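## Task

Pick up the mug on the desk, set it on the bottom shelf of the closet, and close the closet completely. The mug must stay upright, must not drop more than a few centimetres and must not be struck hard. The robot must not topple or finish leaning, and the result must hold without the robot supporting anything.

## Robot and tools

Robot: a Hello Robot Stretch 4, about 1.6 m tall, with one arm. It has an omni-wheel base (rim within 0.23 m of the base origin), a lift sliding on a mast, a telescoping arm reaching forward, a three-joint wrist (yaw, pitch, roll) and a two-finger gripper. Cameras: head_camera, head_left_camera, head_right_camera, wrist_camera. Loose objects can occasionally get nudged by an outside push.

Frames: the base frame sits on the floor below the base centre, x ahead, y to the left, z up. hand_pose is a point between the open fingertips (URDF link pinch), given in the base frame; its printed value may be slightly wrong. The odometry frame is where the base frame was when the scene began.

execute_actions: argument actions is a list holding one action or nothing (nothing = just report state and images). Optional cameras: list of names, or ["all"]/null/omitted for all, [] for none; a bad name rejects the call. An action contains base, joints, or both, plus optional pace and contact_limits; alternatively it contains only end_of_arm. Motions in one action begin together.
- base: exactly one key, a relative move from where the last report placed the base. translate_m: straight drive in metres, positive forward, -2 to 2. strafe_m: sideways metres, positive left, -2 to 2. rotate_rad: turn in place in radians, positive counter-clockwise seen from above, -3.2 to 3.2.
- joints: a dictionary of absolute targets by name. lift_m 0 to 1.2 (m); arm_m 0 to 0.55 (m extension); wrist_yaw_rad -1.134 to 4.276 (0 points ahead, positive left, 3.14 tucked back, above 3.4 may hit the arm); wrist_pitch_rad -1.117 to 4.259 (0 level, 1.57 pointing down); wrist_roll_rad -1.117 to 4.259 (0 fingers level side by side, positive turns clockwise viewed from behind); gripper_m -0.038 to 0.141 (fingertip gap in metres; negative squeezes the tips together). Out-of-range joint targets are clipped and flagged; other bad values or unknown keys reject the call with no motion. Joints or base omitted from an action may keep pushing toward earlier targets.
- pace: "slow", "default", "fast", "max". Base top speeds 0.1/0.3/0.4/0.6 m/s and 1/2/3/4 rad/s; with the lift above 0.2 m these are lowered, to 0.3 m/s and 1 rad/s at 1.2 m.
- contact_limits: only arm_m, 0 (gentlest) to 0.75 (firmest), default 0.5; the arm halts when it meets that much resistance.
- end_of_arm: "enable_torque" revives wrist or gripper motors that shut off; they then hold position.
One action may run at most 15 s. A reported stop cancels the remaining execute_actions, wait and finished_scene calls in the same reply.

wait: seconds 0 to 10; sends nothing new and returns the same report as an empty action.
zoom_image: camera name and region [x0, y0, x1, y1] in pixels of that camera's most recent full image, origin top-left, no larger than 504 by 504.
read_manual: section "licences" only; moves nothing.
finished_scene: scene 1 or 2; closes that scene for good and reports whether the task succeeded, then gives the next task. The goal must still be met once the robot settles.

Reading results: pictures lists the cameras in image order. base_status and joint_status tell how each motion finished: done (for the base, wheels turned the commanded amount even if slipping), off_target (stopped short, may still push), contact_stop_at_<key> (blocked; that part goes limp, a lift may sag with load, wheels may roll), limit_stop_at_<name> (built-in limit), time_out, torque_fault (wrist or gripper motor overloaded and went limp; send enable_torque). limit_stop_at_tilt means a lean over 6 degrees; lift, arm and wheels go limp until it eases. limit_stop_at_own_body means a joint nearly hit the robot; move it away instead, and beware tilting the gripper up (pitch below -0.2) while rolled (roll below -0.4 or above 4). on_its_own lists things not commanded by this call; its "held at" values are targets, not positions. joint_positions are the current joint values (tolerances: lift and arm ±0.004, yaw and roll ±0.02, pitch ±0.05, gripper ±0.004). lidar_m: 12 distances in metres for 30-degree sectors, first straight ahead then counter-clockwise (4th left, 7th behind, 10th right); "-" means nothing seen or closer than 0.25 m; it senses from about 0.15 m up, so table tops count, but it can miss glass, thin legs and much behind the robot. wrist_depth_mm: a 7 by 7 grid of median depths from the wrist camera, 100 to 2000 mm, read from top-left; the robot's body appears in it. base_odometry is from wheel counts, heading in -3.142 to 3.142; if turned_by_wheels and turned_by_imu disagree by over about 0.1 rad, the base slipped or bumped something. base_tilt gives forward and right lean in degrees, with a fixed bias up to about 1.5. motor_effort is percent of each motor's maximum, positive toward higher joint values (for wheel_0, wheel_1, wheel_2, toward turning right), with the peak of the last action in brackets; readings are noisy and offset.

Gripping: command a gap smaller than the object; squeezing harder pulls it toward the wrist. The gripper reading and done do not prove a grasp; a firm hold shows as a clear gripper_m effort change, and a load in a level gripper shifts wrist_pitch effort. If the tips jam on a surface below, lift up.

Suggested start: unfold with lift_m 0.4 and wrist_yaw_rad 0 in a single action.

Avoid: driving or turning while holding over 1 kg with arm_m above 0.2, especially at fast paces; sustained pushing or pulling with the gripper high or a firm contact limit; more than about 2 kg in a level gripper; drops, slams and forceful contacts. Slower, gentle contact limits help when closing the closet door.

Each tool is called after ">>>" in YAML: its name, and indented under it one key for each argument.

## Session

>>> execute_actions:
  actions: []

Scene clock: 0.00 s.
base_odometry: x=+0.000 y=+0.000 heading=+0.000 (m, m, rad; odometry frame)
turned_by_wheels: +0.000 (rad since the last result)
turned_by_imu: +0.000 (rad since the last result)
base_tilt: forward=+0.3 right=-0.3 (deg)
lidar_m: 1.10 1.36 1.62 1.62 2.12 2.60 2.65 1.75 1.58 1.63 1.19 1.11
base_status: not commanded
joint_positions: lift_m=+0.272 arm_m=-0.003 wrist_yaw_rad=+3.128 wrist_pitch_rad=-0.012 wrist_roll_rad=+0.016 gripper_m=+0.057
joint_status: not commanded
motor_effort: lift_m=+20 arm_m=-1 wrist_yaw_rad=+1 wrist_pitch_rad=-7 wrist_roll_rad=-1 gripper_m=-4 wheel_0=+0 wheel_1=-1 wheel_2=+0 (%)
hand_pose: x=-0.1189 y=+0.0915 z=+0.4534 quat_wxyz=(+0.007, +0.006, +0.008, +1.000) (m; base frame)
wrist_depth_mm: - 136 222 - - - - / - 113 139 - - - - / - 125 162 - - - - / 141 141 - - - - - / 1808 - - - - - - / 1182 1366 200 1366 195 1576 1661 / 878 931 1042 - 1078 1008 1118
pictures: head_camera, head_left_camera, head_right_camera, wrist_camera
Images, in order (width x height): head_camera 420x560, head_left_camera 420x672, head_right_camera 420x672, wrist_camera 616x392.

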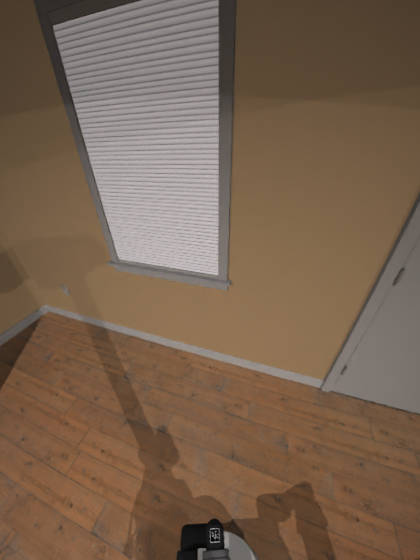

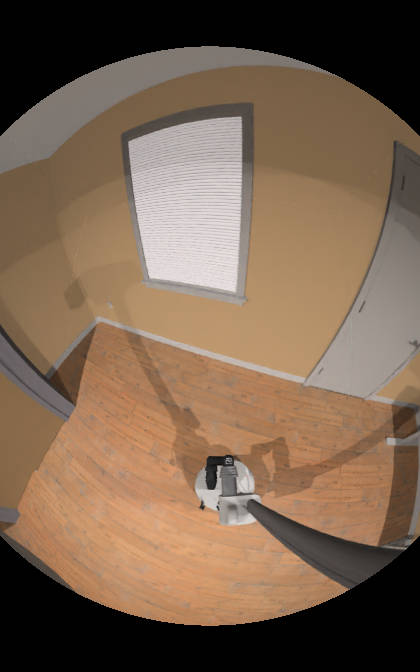

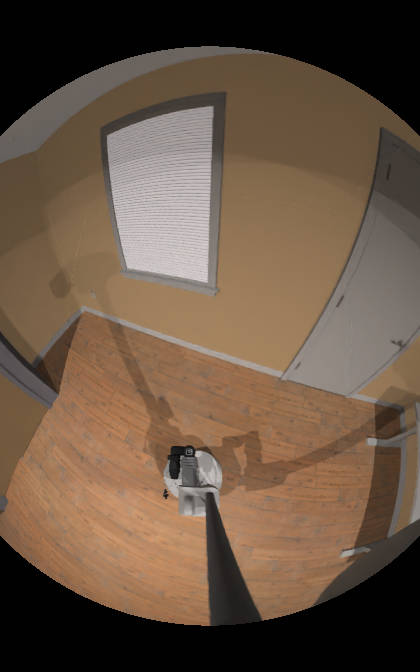

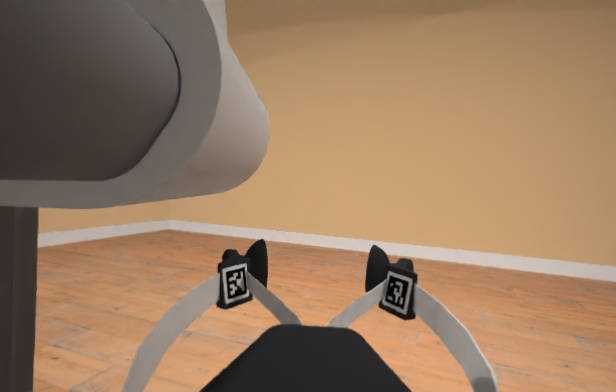

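>>> execute_actions:
  actions:
    - {"base":{"rotate_rad":-1.6},"joints":{"lift_m":0.4,"wrist_yaw_rad":0}}

>>> execute_actions:
  actions:
    - {"base":{"rotate_rad":-3.0}}
  cameras: ["head_camera","head_left_camera"]

Scene clock: 2.47 s.
base_odometry: x=+0.000 y=+0.000 heading=-1.599 (m, m, rad; odometry frame)
turned_by_wheels: -1.599 (rad since the last result)
turned_by_imu: -1.618 (rad since the last result)
base_tilt: forward=+0.3 right=-0.4 (deg)
lidar_m: 1.58 1.24 1.11 1.11 1.31 1.63 1.60 2.09 2.61 2.64 1.77 1.57
base_status: done
joint_positions: lift_m=+0.400 arm_m=-0.003 wrist_yaw_rad=+0.000 wrist_pitch_rad=-0.012 wrist_roll_rad=+0.016 gripper_m=+0.057
joint_status: all done
motor_effort: lift_m=+21(18) arm_m=-1(1) wrist_yaw_rad=-2(7) wrist_pitch_rad=-6(7) wrist_roll_rad=-1(1) gripper_m=-3(3) wheel_0=+3(8) wheel_1=+3(9) wheel_2=+3(10) (%)
hand_pose: x=+0.4568 y=-0.0873 z=+0.5815 quat_wxyz=(+1.000, +0.008, -0.006, +0.000) (m; base frame)
wrist_depth_mm: 1060 1366 1863 - - 1921 1756 / 1078 1336 1921 - - 1921 1863 / 1098 1397 1921 - - 1921 1756 / 1078 1397 1921 - - 1921 1808 / 1098 1397 1808 - - 1983 1808 / 1118 1397 199 1661 195 1921 1808 / 1118 1182 1308 - 1336 1255 1397
pictures: head_camera, head_left_camera, head_right_camera, wrist_camera
Images, in order (width x height): head_camera 420x560, head_left_camera 420x672, head_right_camera 420x672, wrist_camera 616x392.

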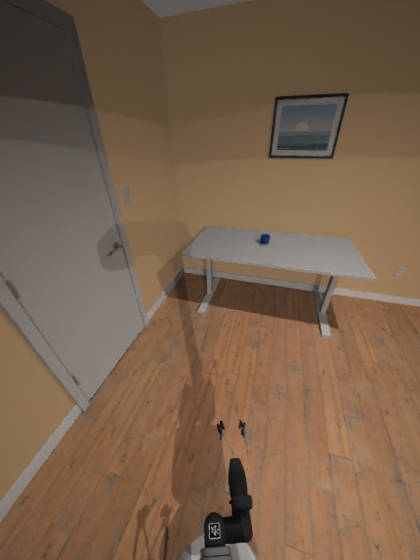

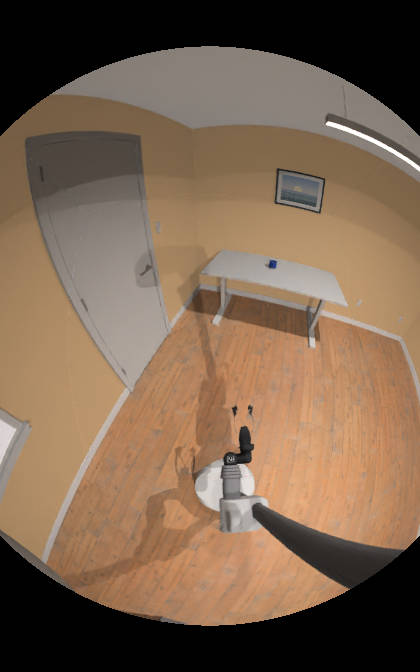

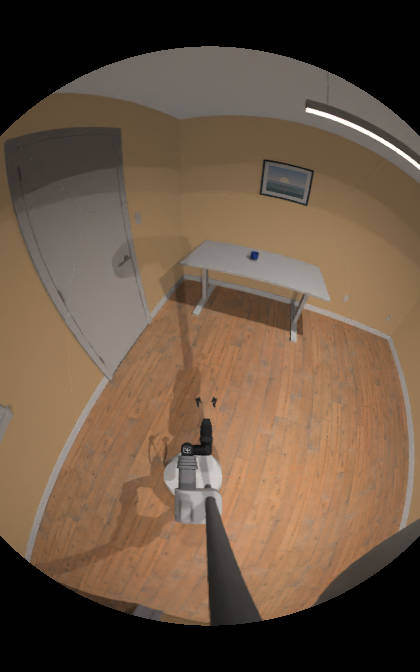

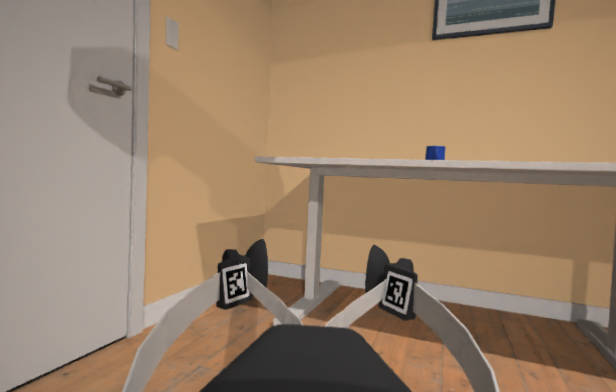

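Scene clock: 5.23 s.
base_odometry: x=+0.000 y=+0.000 heading=+1.684 (m, m, rad; odometry frame)
turned_by_wheels: -3.000 (rad since the last result)
turned_by_imu: -3.035 (rad since the last result)
base_tilt: forward=+0.2 right=-0.3 (deg)
lidar_m: 1.71 2.31 2.61 2.69 1.72 1.60 1.65 1.18 1.12 1.11 1.49 1.63
base_status: done
joint_positions: lift_m=+0.400 arm_m=-0.003 wrist_yaw_rad=+0.000 wrist_pitch_rad=-0.012 wrist_roll_rad=+0.016 gripper_m=+0.057
joint_status: not commanded
motor_effort: lift_m=+20(21) arm_m=-1(1) wrist_yaw_rad=+0(3) wrist_pitch_rad=-8(7) wrist_roll_rad=-1(1) gripper_m=-5(2) wheel_0=+2(8) wheel_1=+2(8) wheel_2=+2(8) (%)
hand_pose: x=+0.4568 y=-0.0874 z=+0.5815 quat_wxyz=(+1.000, +0.008, -0.006, +0.000) (m; base frame)
wrist_depth_mm: - - 1863 1576 1397 1255 1756 / - - 1921 1618 1397 1281 1756 / - - 1921 1576 1430 1308 1756 / - - 1921 1618 1397 1308 1756 / - - 1983 1618 1366 1308 1756 / 1661 1756 199 1537 195 1308 1708 / 1205 1182 1308 - 1336 1281 1397
pictures: head_camera, head_left_camera
Images, in order (width x height): head_camera 420x560, head_left_camera 420x672.

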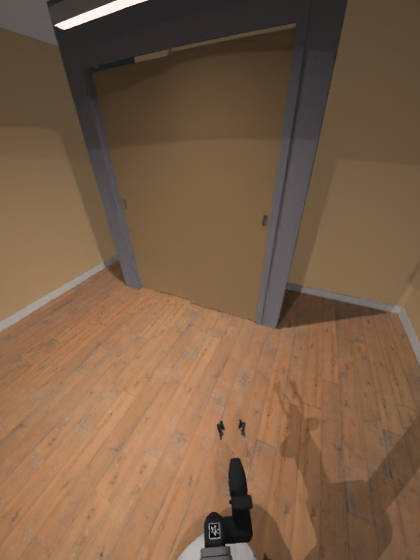

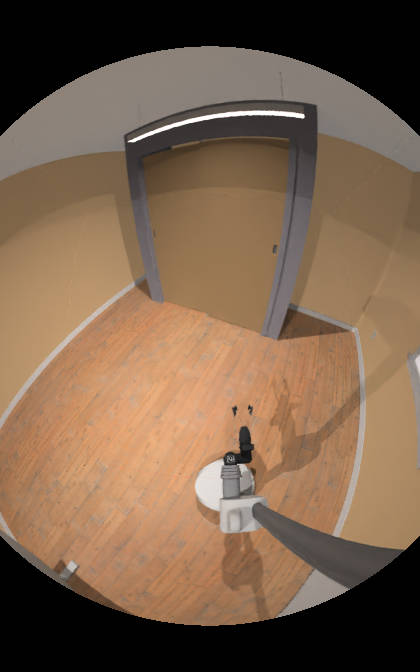

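>>> execute_actions:
  actions:
    - {"base":{"rotate_rad":-0.33},"joints":{"lift_m":0.7}}

>>> execute_actions:
  actions:
    - {"base":{"translate_m":0.7}}

Scene clock: 7.63 s.
base_odometry: x=+0.000 y=+0.000 heading=+1.355 (m, m, rad; odometry frame)
turned_by_wheels: -0.330 (rad since the last result)
turned_by_imu: -0.333 (rad since the last result)
base_tilt: forward=+0.4 right=-0.5 (deg)
lidar_m: 1.62 1.82 2.63 2.61 2.86 1.62 1.62 1.39 1.11 1.10 1.19 1.92
base_status: done
joint_positions: lift_m=+0.700 arm_m=-0.003 wrist_yaw_rad=+0.000 wrist_pitch_rad=-0.012 wrist_roll_rad=+0.016 gripper_m=+0.057
joint_status: all done
motor_effort: lift_m=+22(26) arm_m=-1(1) wrist_yaw_rad=+0(0) wrist_pitch_rad=-8(7) wrist_roll_rad=-1(1) gripper_m=-3(3) wheel_0=+2(7) wheel_1=+2(6) wheel_2=+2(8) (%)
hand_pose: x=+0.4568 y=-0.0874 z=+0.8814 quat_wxyz=(+1.000, +0.008, -0.006, +0.000) (m; base frame)
wrist_depth_mm: 1661 1537 1499 1397 - - 1863 / 1708 1537 1499 1430 - 1983 1921 / 1708 1576 1499 1397 - 1983 1921 / 1708 1537 1499 1397 - - 1921 / 1708 1576 1537 1430 - - 1921 / 1708 1576 200 1430 195 - 1983 / 1708 1618 1499 - - 1863 1863
pictures: head_camera, head_left_camera, head_right_camera, wrist_camera
Images, in order (width x height): head_camera 420x560, head_left_camera 420x672, head_right_camera 420x672, wrist_camera 616x392.

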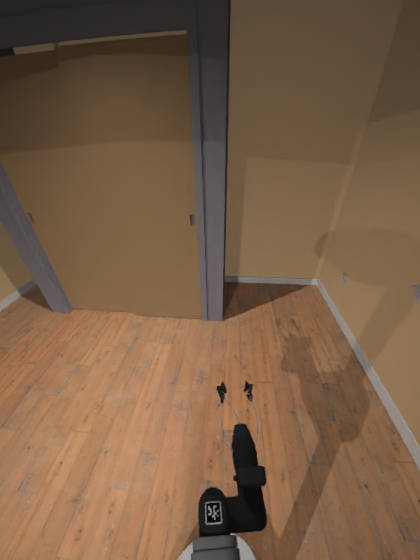

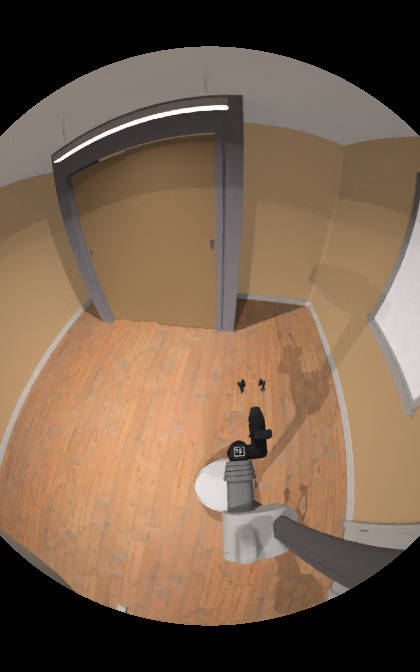

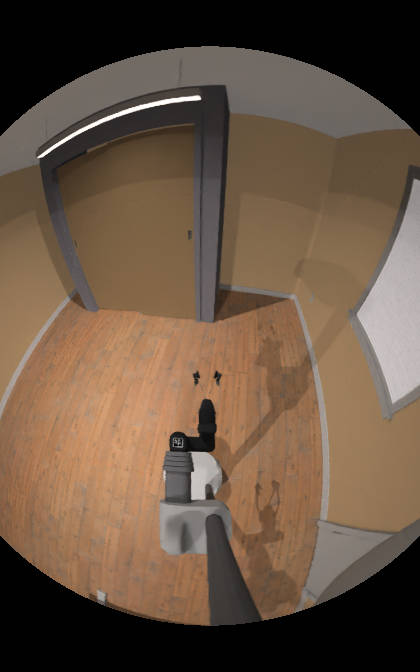

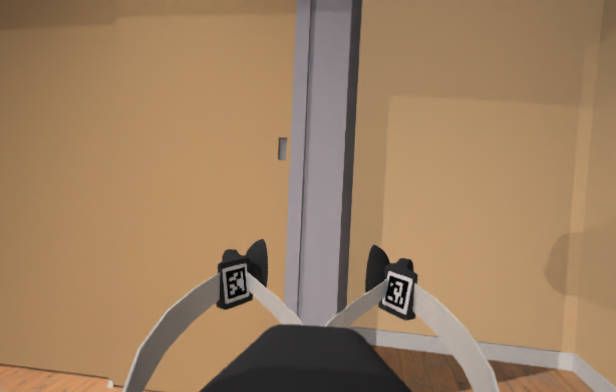

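Scene clock: 11.47 s.
base_odometry: x=+0.150 y=+0.684 heading=+1.355 (m, m, rad; odometry frame)
turned_by_wheels: +0.000 (rad since the last result)
turned_by_imu: +0.000 (rad since the last result)
base_tilt: forward=+0.2 right=-0.3 (deg)
lidar_m: 0.93 1.04 1.69 2.51 2.77 2.29 2.74 1.55 1.18 1.18 1.33 1.67
base_status: done
joint_positions: lift_m=+0.700 arm_m=-0.003 wrist_yaw_rad=+0.000 wrist_pitch_rad=-0.012 wrist_roll_rad=+0.016 gripper_m=+0.057
joint_status: not commanded
motor_effort: lift_m=+20(21) arm_m=-1(1) wrist_yaw_rad=-1(0) wrist_pitch_rad=-7(7) wrist_roll_rad=-1(1) gripper_m=-4(4) wheel_0=+1(6) wheel_1=+1(9) wheel_2=-1(10) (%)
hand_pose: x=+0.4568 y=-0.0874 z=+0.8815 quat_wxyz=(+1.000, +0.008, -0.006, +0.000) (m; base frame)
wrist_depth_mm: 820 778 741 699 1366 1336 1281 / 809 788 759 699 1397 1336 1281 / 831 798 759 707 1366 1336 1281 / 831 798 759 699 1397 1366 1308 / 842 798 768 715 1366 1366 1308 / 842 809 200 707 195 1366 1336 / 842 820 778 - 1430 1366 1308
pictures: head_camera, head_left_camera, head_right_camera, wrist_camera
Images, in order (width x height): head_camera 420x560, head_left_camera 420x672, head_right_camera 420x672, wrist_camera 616x392.

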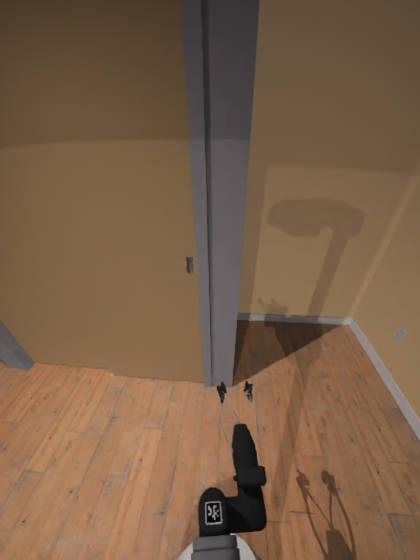

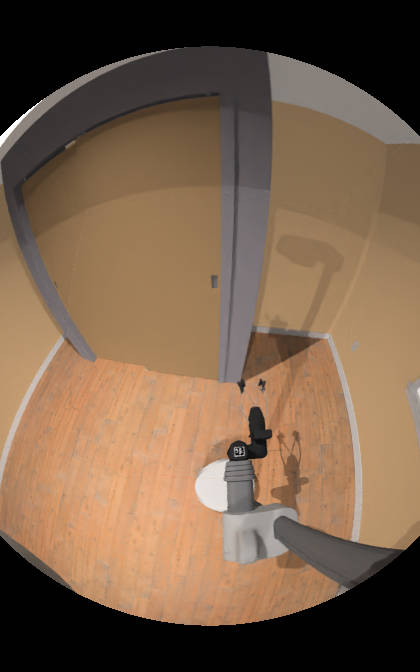

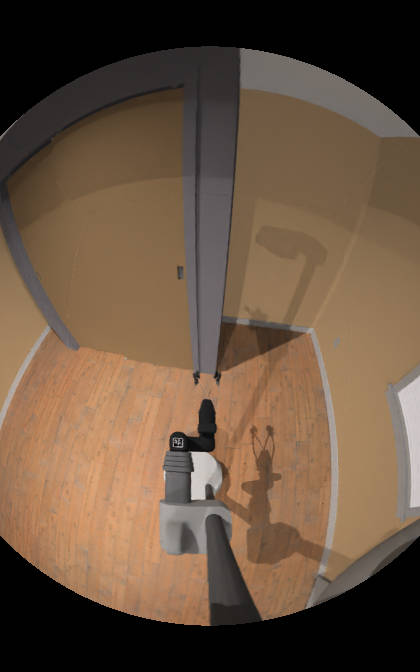

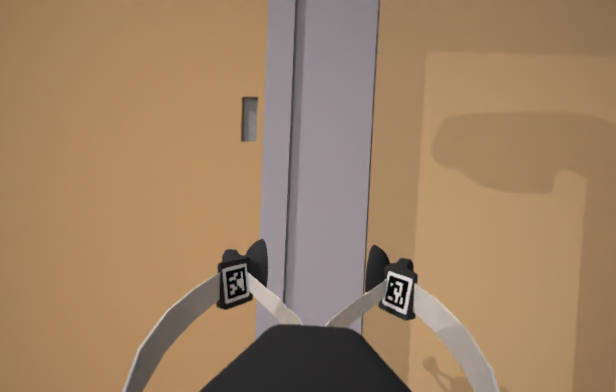

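>>> execute_actions:
  actions:
    - {"base":{"rotate_rad":0.16},"joints":{"lift_m":0.9,"gripper_m":0.0,"arm_m":0.3}}
  cameras: ["head_camera","wrist_camera"]

Scene clock: 13.80 s.
base_odometry: x=+0.150 y=+0.684 heading=+1.514 (m, m, rad; odometry frame)
turned_by_wheels: +0.160 (rad since the last result)
turned_by_imu: +0.162 (rad since the last result)
base_tilt: forward=+0.4 right=-0.2 (deg)
lidar_m: 0.92 1.10 2.06 2.52 3.01 2.30 2.33 1.42 1.18 1.18 1.47 0.88
base_status: done
joint_positions: lift_m=+0.900 arm_m=+0.299 wrist_yaw_rad=+0.000 wrist_pitch_rad=-0.012 wrist_roll_rad=+0.016 gripper_m=+0.000
joint_status: all done
motor_effort: lift_m=+21(24) arm_m=+6(6) wrist_yaw_rad=-1(1) wrist_pitch_rad=-6(7) wrist_roll_rad=-1(1) gripper_m=-5(6) wheel_0=-2(7) wheel_1=-2(7) wheel_2=-2(8) (%)
hand_pose: x=+0.7583 y=-0.0874 z=+1.0815 quat_wxyz=(+1.000, +0.008, -0.006, +0.000) (m; base frame)
wrist_depth_mm: 580 525 480 442 382 368 349 / 580 530 484 445 384 368 349 / 591 535 488 445 389 370 355 / 597 539 488 449 392 370 357 / 597 544 492 436 389 373 357 / 603 544 183 190 186 373 946 / 597 544 500 - 392 364 960
pictures: head_camera, wrist_camera
Images, in order (width x height): head_camera 420x560, wrist_camera 616x392.

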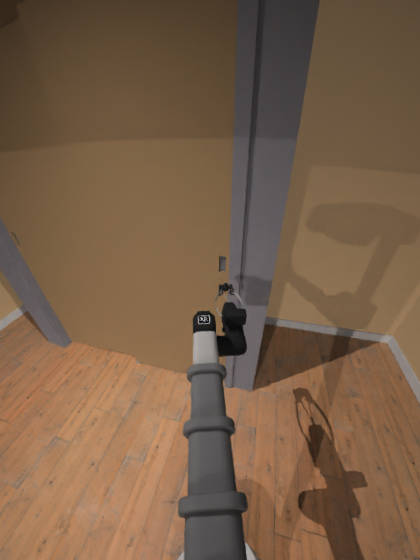

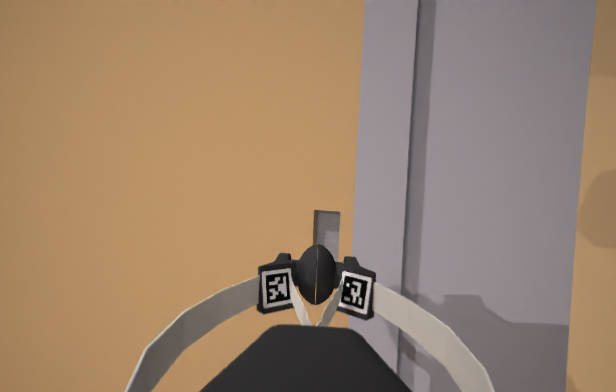

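>>> execute_actions:
  actions:
    - {"base":{"rotate_rad":-0.3},"joints":{"arm_m":0.2,"lift_m":0.88}}
  cameras: []

>>> execute_actions:
  actions:
    - {"base":{"strafe_m":0.29}}
  cameras: ["head_camera","wrist_camera"]

Scene clock: 15.17 s.
base_odometry: x=+0.150 y=+0.684 heading=+1.215 (m, m, rad; odometry frame)
turned_by_wheels: -0.300 (rad since the last result)
turned_by_imu: -0.303 (rad since the last result)
base_tilt: forward=+0.2 right=-0.3 (deg)
lidar_m: 0.91 0.98 1.44 2.51 2.63 3.22 3.10 1.66 1.23 1.17 1.24 1.73
base_status: done
joint_positions: lift_m=+0.880 arm_m=+0.201 wrist_yaw_rad=+0.000 wrist_pitch_rad=-0.012 wrist_roll_rad=+0.016 gripper_m=+0.000
joint_status: all done
motor_effort: lift_m=+17(20) arm_m=-6(8) wrist_yaw_rad=+1(2) wrist_pitch_rad=-7(7) wrist_roll_rad=-1(1) gripper_m=-5(5) wheel_0=+1(8) wheel_1=+1(9) wheel_2=+1(8) (%)
hand_pose: x=+0.6604 y=-0.0875 z=+1.0618 quat_wxyz=(+1.000, +0.008, -0.006, +0.000) (m; base frame)
wrist_depth_mm: 525 521 504 759 1205 1229 1205 / 530 525 504 878 1229 1205 1205 / 535 530 508 1060 1255 1229 1205 / 535 535 512 1255 1229 1255 1229 / 539 535 517 512 1229 1229 1229 / 544 539 183 190 186 1229 1255 / 544 544 525 - 1281 1255 1255
pictures: none
No camera images: the call's "cameras" was empty. Leave "cameras" out to get every camera's image.

Scene clock: 17.47 s.
base_odometry: x=-0.122 y=+0.785 heading=+1.215 (m, m, rad; odometry frame)
turned_by_wheels: +0.000 (rad since the last result)
turned_by_imu: +0.001 (rad since the last result)
base_tilt: forward=+0.1 right=-0.3 (deg)
lidar_m: 0.94 0.95 1.42 2.21 2.32 3.18 3.11 2.11 1.54 1.47 1.57 0.96
base_status: done
joint_positions: lift_m=+0.880 arm_m=+0.201 wrist_yaw_rad=+0.000 wrist_pitch_rad=-0.012 wrist_roll_rad=+0.016 gripper_m=+0.000
joint_status: not commanded
motor_effort: lift_m=+18(18) arm_m=-6(6) wrist_yaw_rad=+0(0) wrist_pitch_rad=-7(7) wrist_roll_rad=-1(1) gripper_m=-5(4) wheel_0=+1(10) wheel_1=+0(10) wheel_2=+0(2) (%)
hand_pose: x=+0.6604 y=-0.0875 z=+1.0617 quat_wxyz=(+1.000, +0.008, -0.006, +0.000) (m; base frame)
wrist_depth_mm: 530 521 521 521 492 496 1182 / 535 525 525 521 500 496 1205 / 535 530 530 521 492 504 1205 / 535 535 530 525 504 500 1205 / 544 539 535 530 508 504 1255 / 544 544 183 190 185 512 1255 / 549 544 535 - 517 517 1255
pictures: head_camera, wrist_camera
Images, in order (width x height): head_camera 420x560, wrist_camera 616x392.

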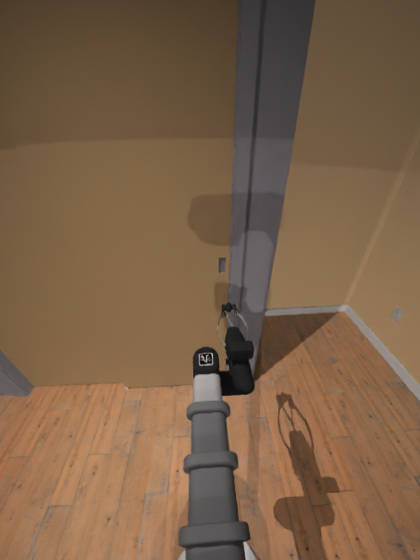

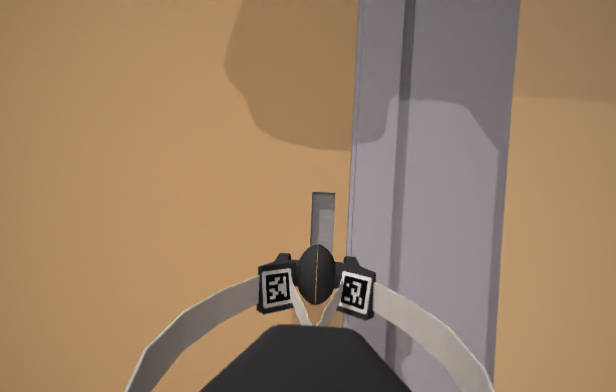

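>>> execute_actions:
  actions:
    - {"base":{"translate_m":0.15},"joints":{"arm_m":0.32}}
  cameras: ["wrist_camera"]

Scene clock: 19.37 s.
base_odometry: x=-0.070 y=+0.925 heading=+1.215 (m, m, rad; odometry frame)
turned_by_wheels: +0.000 (rad since the last result)
turned_by_imu: +0.001 (rad since the last result)
base_tilt: forward=+0.3 right=-0.1 (deg)
lidar_m: 0.78 0.81 1.23 2.23 2.31 3.20 3.26 2.11 1.51 1.46 1.58 0.82
base_status: done
joint_positions: lift_m=+0.880 arm_m=+0.319 wrist_yaw_rad=+0.000 wrist_pitch_rad=-0.012 wrist_roll_rad=+0.016 gripper_m=+0.000
joint_status: all done
motor_effort: lift_m=+18(19) arm_m=+6(7) wrist_yaw_rad=-1(0) wrist_pitch_rad=-6(7) wrist_roll_rad=-2(1) gripper_m=-5(5) wheel_0=+2(7) wheel_1=+2(7) wheel_2=-1(12) (%)
hand_pose: x=+0.7784 y=-0.0874 z=+1.0617 quat_wxyz=(+1.000, +0.008, -0.006, +0.000) (m; base frame)
wrist_depth_mm: 259 257 255 253 239 220 232 / 260 258 257 255 236 222 234 / 262 260 258 257 239 224 235 / 264 262 260 258 237 225 236 / 266 264 262 260 227 238 238 / 268 266 183 190 186 240 239 / 270 267 266 - 229 241 241
pictures: wrist_camera
Images, in order (width x height): wrist_camera 616x392.

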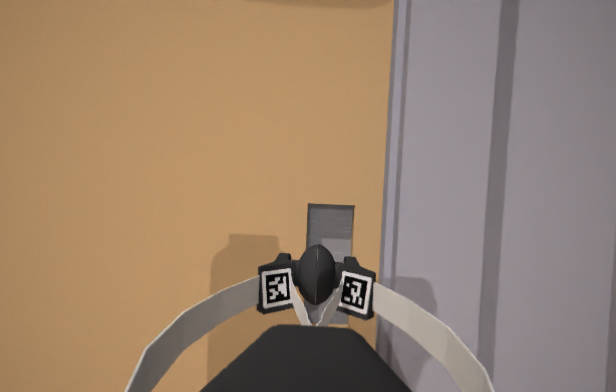

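Shift right ~1 cm and push in.

>>> execute_actions:
  actions:
    - {"base":{"strafe_m":-0.01},"joints":{"arm_m":0.42},"contact_limits":{"arm_m":0.15},"pace":"slow"}
  cameras: ["wrist_camera"]

>>> execute_actions:
  actions:
    - {"base":{"strafe_m":0.3},"pace":"slow"}

Scene clock: 20.90 s.
base_odometry: x=-0.060 y=+0.922 heading=+1.214 (m, m, rad; odometry frame)
turned_by_wheels: -0.001 (rad since the last result)
turned_by_imu: +0.002 (rad since the last result)
base_tilt: forward=+0.3 right=-0.2 (deg)
lidar_m: 0.78 0.82 1.22 2.23 2.35 3.21 3.28 2.12 1.52 1.45 1.56 0.83
base_status: done
joint_positions: lift_m=+0.880 arm_m=+0.351 wrist_yaw_rad=-0.008 wrist_pitch_rad=-0.013 wrist_roll_rad=+0.016 gripper_m=+0.000
joint_status: arm_m contact_stop (moved +0.032 of +0.101)
on_its_own: arm_m is slack since a contact_stop (your +0.420 is given up); wrist_yaw_rad is at rest, and its effort (+22) is outside its rest range (-13 to +13)
motor_effort: lift_m=+18(18) arm_m=+0(17) wrist_yaw_rad=+22(36) wrist_pitch_rad=-4(9) wrist_roll_rad=-1(1) gripper_m=-4(6) wheel_0=+0(6) wheel_1=+1(4) wheel_2=-9(11) (%)
contact_limits: arm_m 0.15
hand_pose: x=+0.8097 y=-0.0896 z=+1.0620 quat_wxyz=(+1.000, +0.008, -0.006, -0.004) (m; base frame)
wrist_depth_mm: 229 228 227 224 206 193 204 / 230 229 228 227 199 193 206 / 232 231 229 228 195 195 207 / 235 232 231 229 196 196 208 / 236 234 233 230 197 197 210 / 237 236 183 189 186 199 211 / 238 237 236 - 200 213 212
pictures: wrist_camera
Images, in order (width x height): wrist_camera 616x392.

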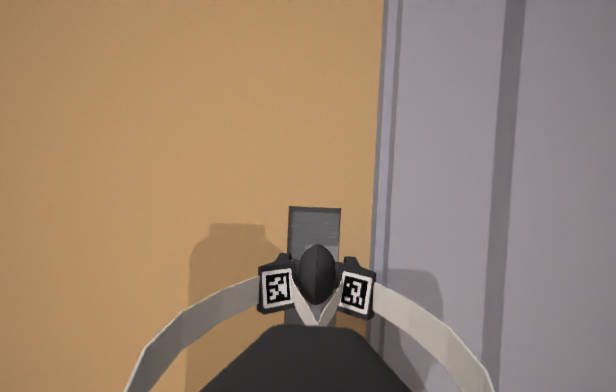

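not run: a stop came earlier in this reply.

>>> execute_actions:
  actions:
    - {"base":{"strafe_m":0.25},"pace":"slow"}

Scene clock: 24.57 s.
base_odometry: x=-0.294 y=+1.009 heading=+1.213 (m, m, rad; odometry frame)
turned_by_wheels: -0.001 (rad since the last result)
turned_by_imu: -0.002 (rad since the last result)
base_tilt: forward=+0.3 right=-0.2 (deg)
lidar_m: 0.78 0.84 1.22 1.98 2.07 2.86 3.25 2.48 1.79 1.71 1.82 0.86
base_status: done
joint_positions: lift_m=+0.880 arm_m=+0.351 wrist_yaw_rad=-0.011 wrist_pitch_rad=-0.012 wrist_roll_rad=+0.016 gripper_m=+0.000
joint_status: not commanded
on_its_own: arm_m is slack since a contact_stop (your +0.420 is given up); wrist_yaw_rad is at rest, and its effort (+31) is outside its rest range (-13 to +13)
motor_effort: lift_m=+18(18) arm_m=+0(0) wrist_yaw_rad=+31(50) wrist_pitch_rad=-7(7) wrist_roll_rad=-1(1) gripper_m=-6(8) wheel_0=-8(17) wheel_1=+1(8) wheel_2=-8(10) (%)
hand_pose: x=+0.8095 y=-0.0905 z=+1.0617 quat_wxyz=(+1.000, +0.008, -0.006, -0.005) (m; base frame)
wrist_depth_mm: 229 229 227 227 227 741 564 / 230 229 229 229 228 683 559 / 233 231 230 229 229 831 564 / 234 234 233 231 232 809 554 / 236 235 234 233 245 654 539 / 236 237 178 187 185 741 544 / 239 238 237 - 798 668 539
pictures: head_camera, head_left_camera, head_right_camera, wrist_camera
Images, in order (width x height): head_camera 420x560, head_left_camera 420x672, head_right_camera 420x672, wrist_camera 616x392.

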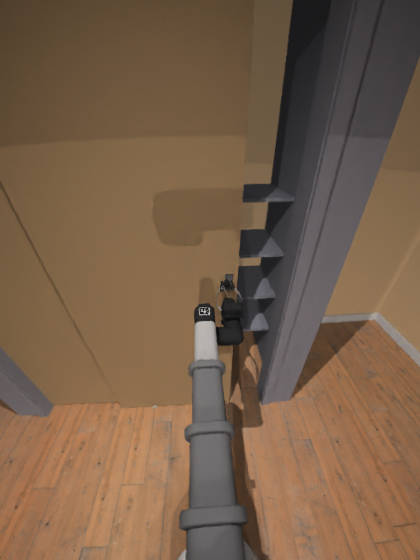

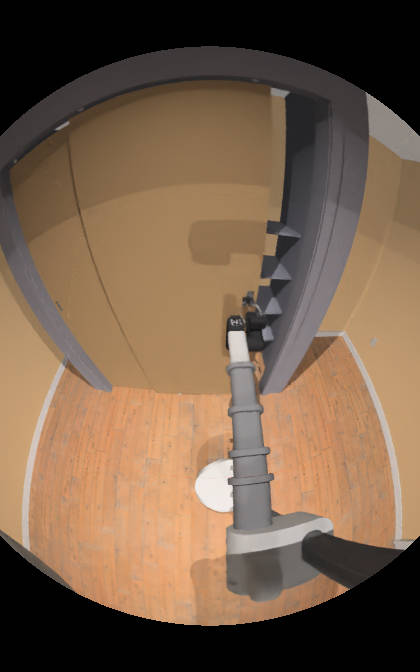

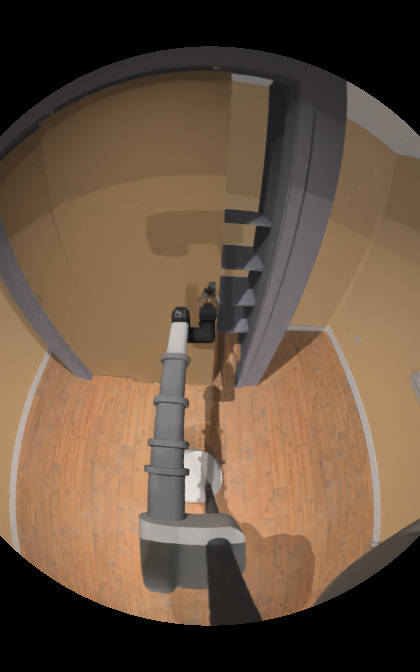

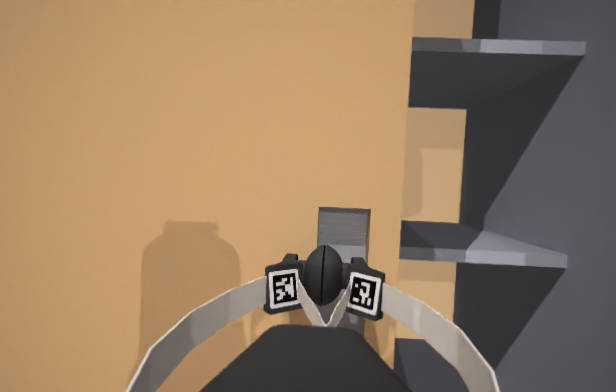

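Works. Continue.

>>> execute_actions:
  actions:
    - {"base":{"strafe_m":0.35},"pace":"slow"}
  cameras: ["head_camera","wrist_camera"]

>>> execute_actions:
  actions:
    - {"joints":{"arm_m":0.0,"lift_m":0.5,"wrist_pitch_rad":0.4}}

Scene clock: 29.27 s.
base_odometry: x=-0.622 y=+1.132 heading=+1.212 (m, m, rad; odometry frame)
turned_by_wheels: -0.001 (rad since the last result)
turned_by_imu: -0.003 (rad since the last result)
base_tilt: forward=+0.3 right=-0.3 (deg)
lidar_m: 0.79 0.84 1.12 1.62 1.70 2.35 3.26 2.54 2.17 2.06 1.12 1.06
base_status: done
joint_positions: lift_m=+0.880 arm_m=+0.351 wrist_yaw_rad=-0.009 wrist_pitch_rad=-0.012 wrist_roll_rad=+0.016 gripper_m=+0.000
joint_status: not commanded
on_its_own: arm_m is slack since a contact_stop (your +0.420 is given up); wrist_yaw_rad is at rest, and its effort (+26) is outside its rest range (-13 to +13)
motor_effort: lift_m=+18(18) arm_m=+0(0) wrist_yaw_rad=+26(40) wrist_pitch_rad=-7(7) wrist_roll_rad=-1(1) gripper_m=-5(6) wheel_0=-9(15) wheel_1=-1(5) wheel_2=-6(7) (%)
hand_pose: x=+0.8096 y=-0.0900 z=+1.0617 quat_wxyz=(+1.000, +0.008, -0.006, -0.004) (m; base frame)
wrist_depth_mm: 230 229 229 228 227 917 931 / 231 230 230 229 229 691 676 / 233 232 231 231 232 946 946 / 236 235 234 233 234 946 960 / 236 236 236 234 246 668 707 / 237 237 178 191 185 960 960 / 240 239 238 - 798 768 866
pictures: head_camera, wrist_camera
Images, in order (width x height): head_camera 420x560, wrist_camera 616x392.

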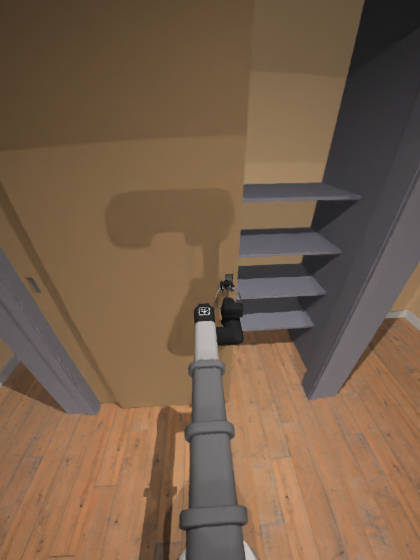

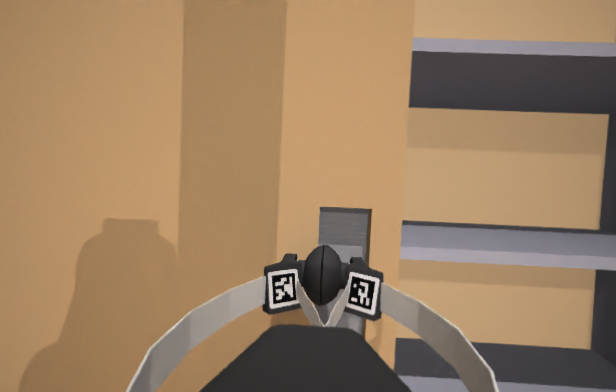

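Scene clock: 31.80 s.
base_odometry: x=-0.622 y=+1.132 heading=+1.213 (m, m, rad; odometry frame)
turned_by_wheels: +0.001 (rad since the last result)
turned_by_imu: +0.002 (rad since the last result)
base_tilt: forward=+0.2 right=-0.4 (deg)
lidar_m: 0.80 0.84 1.12 1.62 1.72 2.35 3.27 2.53 2.19 2.05 1.13 1.06
base_status: not commanded
joint_positions: lift_m=+0.500 arm_m=+0.001 wrist_yaw_rad=+0.000 wrist_pitch_rad=+0.402 wrist_roll_rad=+0.016 gripper_m=+0.000
joint_status: all done
motor_effort: lift_m=+17(16) arm_m=-6(7) wrist_yaw_rad=+0(26) wrist_pitch_rad=-7(12) wrist_roll_rad=-1(1) gripper_m=-5(8) wheel_0=-3(9) wheel_1=+0(0) wheel_2=-1(6) (%)
hand_pose: x=+0.4374 y=-0.0874 z=+0.5654 quat_wxyz=(+0.980, +0.008, +0.200, -0.002) (m; base frame)
wrist_depth_mm: 530 530 521 517 1160 1160 1060 / 569 559 554 549 1229 1229 1098 / 609 597 591 591 1098 1118 991 / 654 647 640 634 1397 1397 1078 / 715 699 691 661 1229 1255 1078 / 778 759 183 190 186 1008 976 / 820 788 798 - 831 809 831
pictures: head_camera, head_left_camera, head_right_camera, wrist_camera
Images, in order (width x height): head_camera 420x560, head_left_camera 420x672, head_right_camera 420x672, wrist_camera 616x392.

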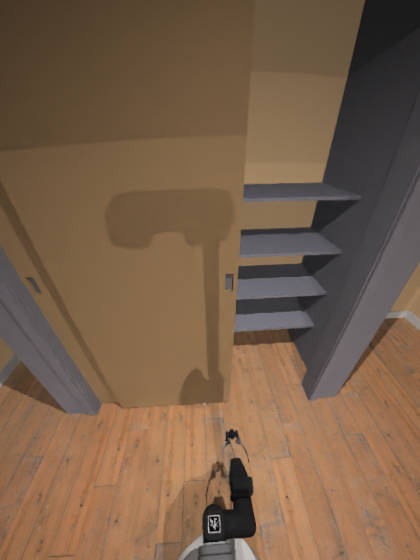

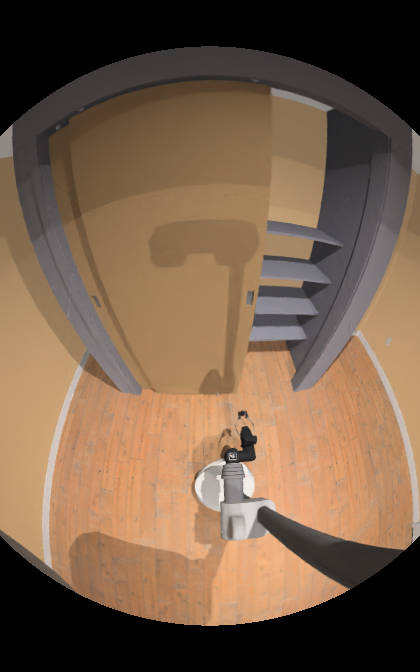

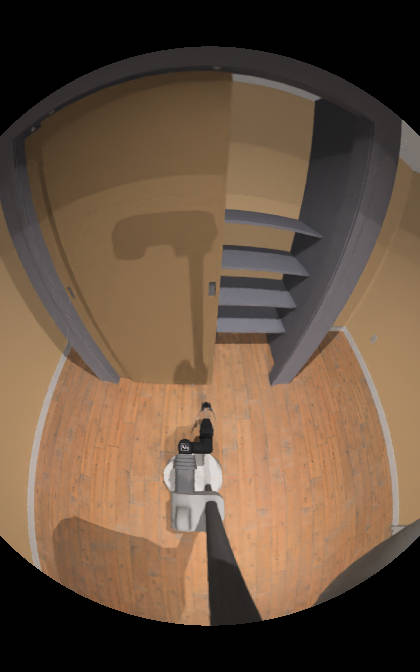

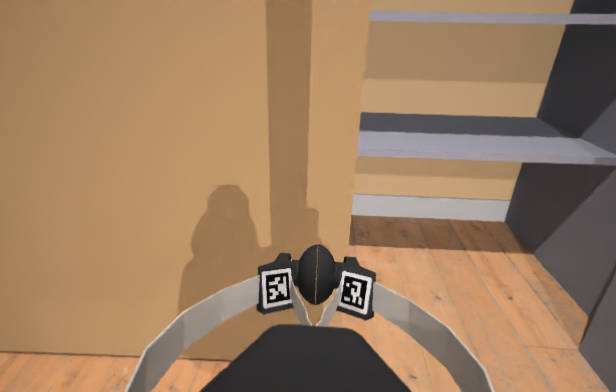

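>>> execute_actions:
  actions:
    - {"base":{"translate_m":-1.3},"joints":{"wrist_pitch_rad":0,"lift_m":0.75,"gripper_m":0.12},"pace":"fast"}
  cameras: []

>>> execute_actions:
  actions:
    - {"base":{"strafe_m":-0.8},"pace":"fast"}
  cameras: []

>>> execute_actions:
  actions:
    - {"base":{"rotate_rad":3.1},"pace":"fast"}
  cameras: ["head_camera","wrist_camera"]

Scene clock: 36.47 s.
base_odometry: x=-1.078 y=-0.086 heading=+1.213 (m, m, rad; odometry frame)
turned_by_wheels: +0.000 (rad since the last result)
turned_by_imu: +0.003 (rad since the last result)
base_tilt: forward=+0.1 right=-0.3 (deg)
lidar_m: 2.09 2.19 1.69 1.63 1.72 2.01 1.15 1.17 1.64 2.07 2.15 2.21
base_status: done
joint_positions: lift_m=+0.750 arm_m=+0.001 wrist_yaw_rad=+0.000 wrist_pitch_rad=+0.003 wrist_roll_rad=+0.016 gripper_m=+0.120
joint_status: all done
motor_effort: lift_m=+21(25) arm_m=-6(6) wrist_yaw_rad=-1(1) wrist_pitch_rad=-7(14) wrist_roll_rad=-1(1) gripper_m=-2(5) wheel_0=-2(8) wheel_1=-1(10) wheel_2=+0(15) (%)
hand_pose: x=+0.4604 y=-0.0874 z=+0.9273 quat_wxyz=(+1.000, +0.008, +0.001, +0.000) (m; base frame)
wrist_depth_mm: - 1921 1863 1808 - 1808 - / - 1921 1863 1863 - 1921 - / - 1983 1921 1863 - 1863 - / - 1921 1921 1921 - 1808 - / - 1921 1921 1921 - - - / - 1863 1921 1921 - - - / 1863 1756 1983 - 1983 1921 -
pictures: none
No camera images: the call's "cameras" was empty. Leave "cameras" out to get every camera's image.

Scene clock: 39.70 s.
base_odometry: x=-0.329 y=-0.366 heading=+1.212 (m, m, rad; odometry frame)
turned_by_wheels: +0.000 (rad since the last result)
turned_by_imu: -0.002 (rad since the last result)
base_tilt: forward=+0.2 right=-0.3 (deg)
lidar_m: 2.07 2.21 2.53 2.44 2.53 1.18 1.12 1.20 1.32 1.27 1.36 1.79
base_status: done
joint_positions: lift_m=+0.750 arm_m=+0.001 wrist_yaw_rad=+0.000 wrist_pitch_rad=+0.003 wrist_roll_rad=+0.016 gripper_m=+0.120
joint_status: not commanded
motor_effort: lift_m=+21(21) arm_m=-6(6) wrist_yaw_rad=-1(0) wrist_pitch_rad=-7(8) wrist_roll_rad=-1(1) gripper_m=+0(2) wheel_0=+0(11) wheel_1=+0(12) wheel_2=+0(1) (%)
hand_pose: x=+0.4604 y=-0.0874 z=+0.9273 quat_wxyz=(+1.000, +0.008, +0.001, +0.000) (m; base frame)
wrist_depth_mm: 1921 1808 - - - - 1921 / 1921 1808 - - - - 1863 / 1863 1921 - - - - 1808 / 1921 1921 - 1921 - - 1808 / 1983 1921 - 1921 - - 1756 / 1983 1921 - 1921 - - 1756 / 1863 1756 1983 - - 1921 1756
pictures: none
No camera images: the call's "cameras" was empty. Leave "cameras" out to get every camera's image.

Scene clock: 42.30 s.
base_odometry: x=-0.329 y=-0.366 heading=-1.971 (m, m, rad; odometry frame)
turned_by_wheels: +3.100 (rad since the last result)
turned_by_imu: +3.138 (rad since the last result)
base_tilt: forward=+0.3 right=-0.4 (deg)
lidar_m: 1.13 1.15 1.35 1.26 1.35 1.75 2.07 2.23 2.58 2.44 2.53 1.19
base_status: done
joint_positions: lift_m=+0.750 arm_m=+0.001 wrist_yaw_rad=+0.000 wrist_pitch_rad=+0.003 wrist_roll_rad=+0.016 gripper_m=+0.120
joint_status: not commanded
motor_effort: lift_m=+21(21) arm_m=-6(6) wrist_yaw_rad=-2(1) wrist_pitch_rad=-8(7) wrist_roll_rad=-1(1) gripper_m=-1(1) wheel_0=-3(9) wheel_1=-1(9) wheel_2=-2(12) (%)
hand_pose: x=+0.4605 y=-0.0874 z=+0.9274 quat_wxyz=(+1.000, +0.008, +0.001, +0.000) (m; base frame)
wrist_depth_mm: 1661 1661 1661 1661 1618 1708 1661 / 1708 1708 1708 1708 1708 1756 1708 / 1708 1708 1661 1708 1708 1708 1708 / 1661 1708 1708 1708 1756 1708 1661 / 1078 1138 1060 1255 1308 1756 1708 / 1808 1756 1756 917 917 1708 1756 / 1618 1708 1756 - 1756 1808 1808
pictures: head_camera, wrist_camera
Images, in order (width x height): head_camera 420x560, wrist_camera 616x392.

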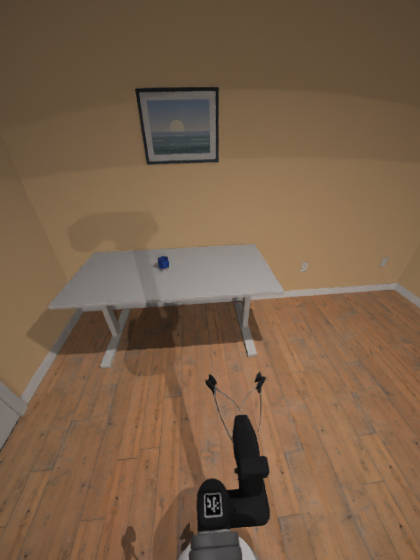

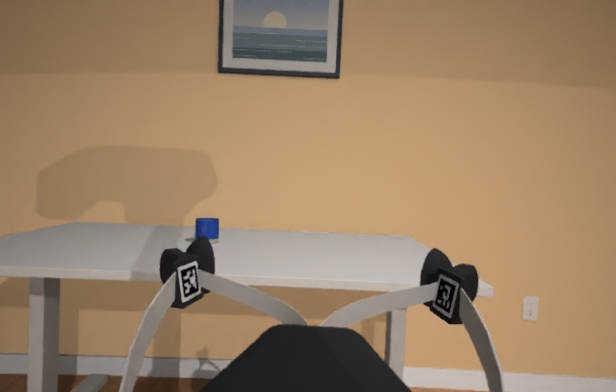

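>>> execute_actions:
  actions:
    - {"base":{"strafe_m":0.43},"joints":{"lift_m":0.63}}
  cameras: []

>>> execute_actions:
  actions:
    - {"base":{"translate_m":0.6}}
  cameras: ["head_camera","wrist_camera"]

Scene clock: 47.13 s.
base_odometry: x=+0.067 y=-0.534 heading=-1.971 (m, m, rad; odometry frame)
turned_by_wheels: +0.000 (rad since the last result)
turned_by_imu: +0.003 (rad since the last result)
base_tilt: forward=+0.5 right=-0.4 (deg)
lidar_m: 1.10 1.15 0.90 0.83 0.89 1.17 2.13 2.16 2.91 2.86 2.83 1.17
base_status: done
joint_positions: lift_m=+0.630 arm_m=+0.001 wrist_yaw_rad=+0.000 wrist_pitch_rad=+0.003 wrist_roll_rad=+0.016 gripper_m=+0.120
joint_status: all done
motor_effort: lift_m=+18(17) arm_m=-6(6) wrist_yaw_rad=+0(0) wrist_pitch_rad=-8(7) wrist_roll_rad=-1(1) gripper_m=-2(1) wheel_0=+0(10) wheel_1=+1(11) wheel_2=+0(3) (%)
hand_pose: x=+0.4605 y=-0.0874 z=+0.8076 quat_wxyz=(+1.000, +0.008, +0.001, +0.000) (m; base frame)
wrist_depth_mm: 1366 1618 1661 1661 1661 1661 1708 / 1366 1708 1661 1708 1661 1708 1708 / 1397 1708 1708 1708 1708 1708 1708 / 1430 1708 1708 1708 1708 1708 1708 / 1366 1708 904 1708 1042 1138 1205 / 1430 1661 1708 1756 1708 1255 1756 / 1430 1464 1661 - 1708 1576 1708
pictures: none
No camera images: the call's "cameras" was empty. Leave "cameras" out to get every camera's image.

Scene clock: 50.60 s.
base_odometry: x=-0.167 y=-1.086 heading=-1.971 (m, m, rad; odometry frame)
turned_by_wheels: +0.000 (rad since the last result)
turned_by_imu: +0.000 (rad since the last result)
base_tilt: forward=+0.2 right=-0.3 (deg)
lidar_m: 0.50 0.53 0.75 0.83 0.89 1.24 2.71 2.94 2.98 2.85 0.78 0.55
base_status: done
joint_positions: lift_m=+0.630 arm_m=+0.001 wrist_yaw_rad=+0.000 wrist_pitch_rad=+0.003 wrist_roll_rad=+0.016 gripper_m=+0.120
joint_status: not commanded
motor_effort: lift_m=+18(18) arm_m=-6(6) wrist_yaw_rad=-1(1) wrist_pitch_rad=-8(8) wrist_roll_rad=-1(1) gripper_m=+0(3) wheel_0=+2(6) wheel_1=+2(6) wheel_2=-1(11) (%)
hand_pose: x=+0.4605 y=-0.0874 z=+0.8076 quat_wxyz=(+1.000, +0.008, +0.001, +0.000) (m; base frame)
wrist_depth_mm: 1060 1060 1078 1078 1078 1098 1060 / 1078 1078 1060 1078 1060 1078 1078 / 1098 1078 1098 1078 1078 1098 1098 / 1098 1098 1098 1098 1098 1118 1078 / 585 609 564 654 691 741 798 / 359 343 325 357 342 355 427 / 668 309 307 - 309 307 309
pictures: head_camera, wrist_camera
Images, in order (width x height): head_camera 420x560, wrist_camera 616x392.

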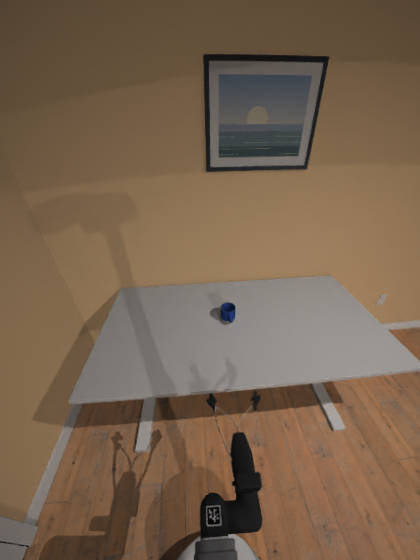

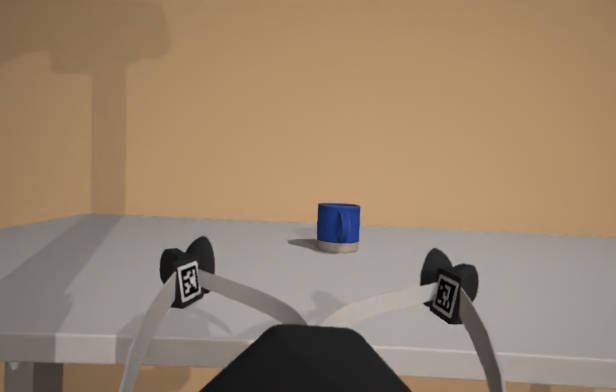

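>>> execute_actions:
  actions:
    - {"base":{"strafe_m":-0.035},"joints":{"lift_m":0.605,"arm_m":0.25}}
  cameras: ["wrist_camera"]

Scene clock: 52.53 s.
base_odometry: x=-0.199 y=-1.073 heading=-1.971 (m, m, rad; odometry frame)
turned_by_wheels: +0.000 (rad since the last result)
turned_by_imu: +0.000 (rad since the last result)
base_tilt: forward=+0.4 right=-0.2 (deg)
lidar_m: 0.51 0.54 0.74 0.86 0.94 1.31 2.70 2.90 2.97 2.81 0.77 0.54
base_status: done
joint_positions: lift_m=+0.605 arm_m=+0.249 wrist_yaw_rad=+0.000 wrist_pitch_rad=+0.002 wrist_roll_rad=+0.016 gripper_m=+0.120
joint_status: all done
motor_effort: lift_m=+17(19) arm_m=+6(4) wrist_yaw_rad=-1(0) wrist_pitch_rad=-7(8) wrist_roll_rad=-1(1) gripper_m=-2(1) wheel_0=+0(9) wheel_1=-1(9) wheel_2=+0(2) (%)
hand_pose: x=+0.7083 y=-0.0874 z=+0.7827 quat_wxyz=(+1.000, +0.008, +0.001, +0.000) (m; base frame)
wrist_depth_mm: 831 820 831 820 831 831 820 / 831 831 831 831 831 831 842 / 842 831 842 842 831 842 842 / 842 854 842 842 842 854 842 / 473 492 459 418 564 603 640 / 293 279 264 290 277 287 347 / 213 205 229 - 236 222 238
pictures: wrist_camera
Images, in order (width x height): wrist_camera 616x392.

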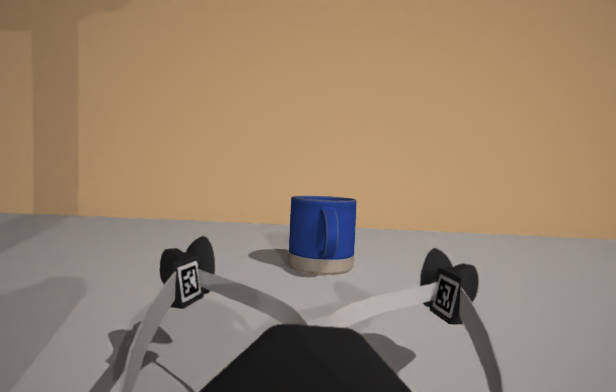

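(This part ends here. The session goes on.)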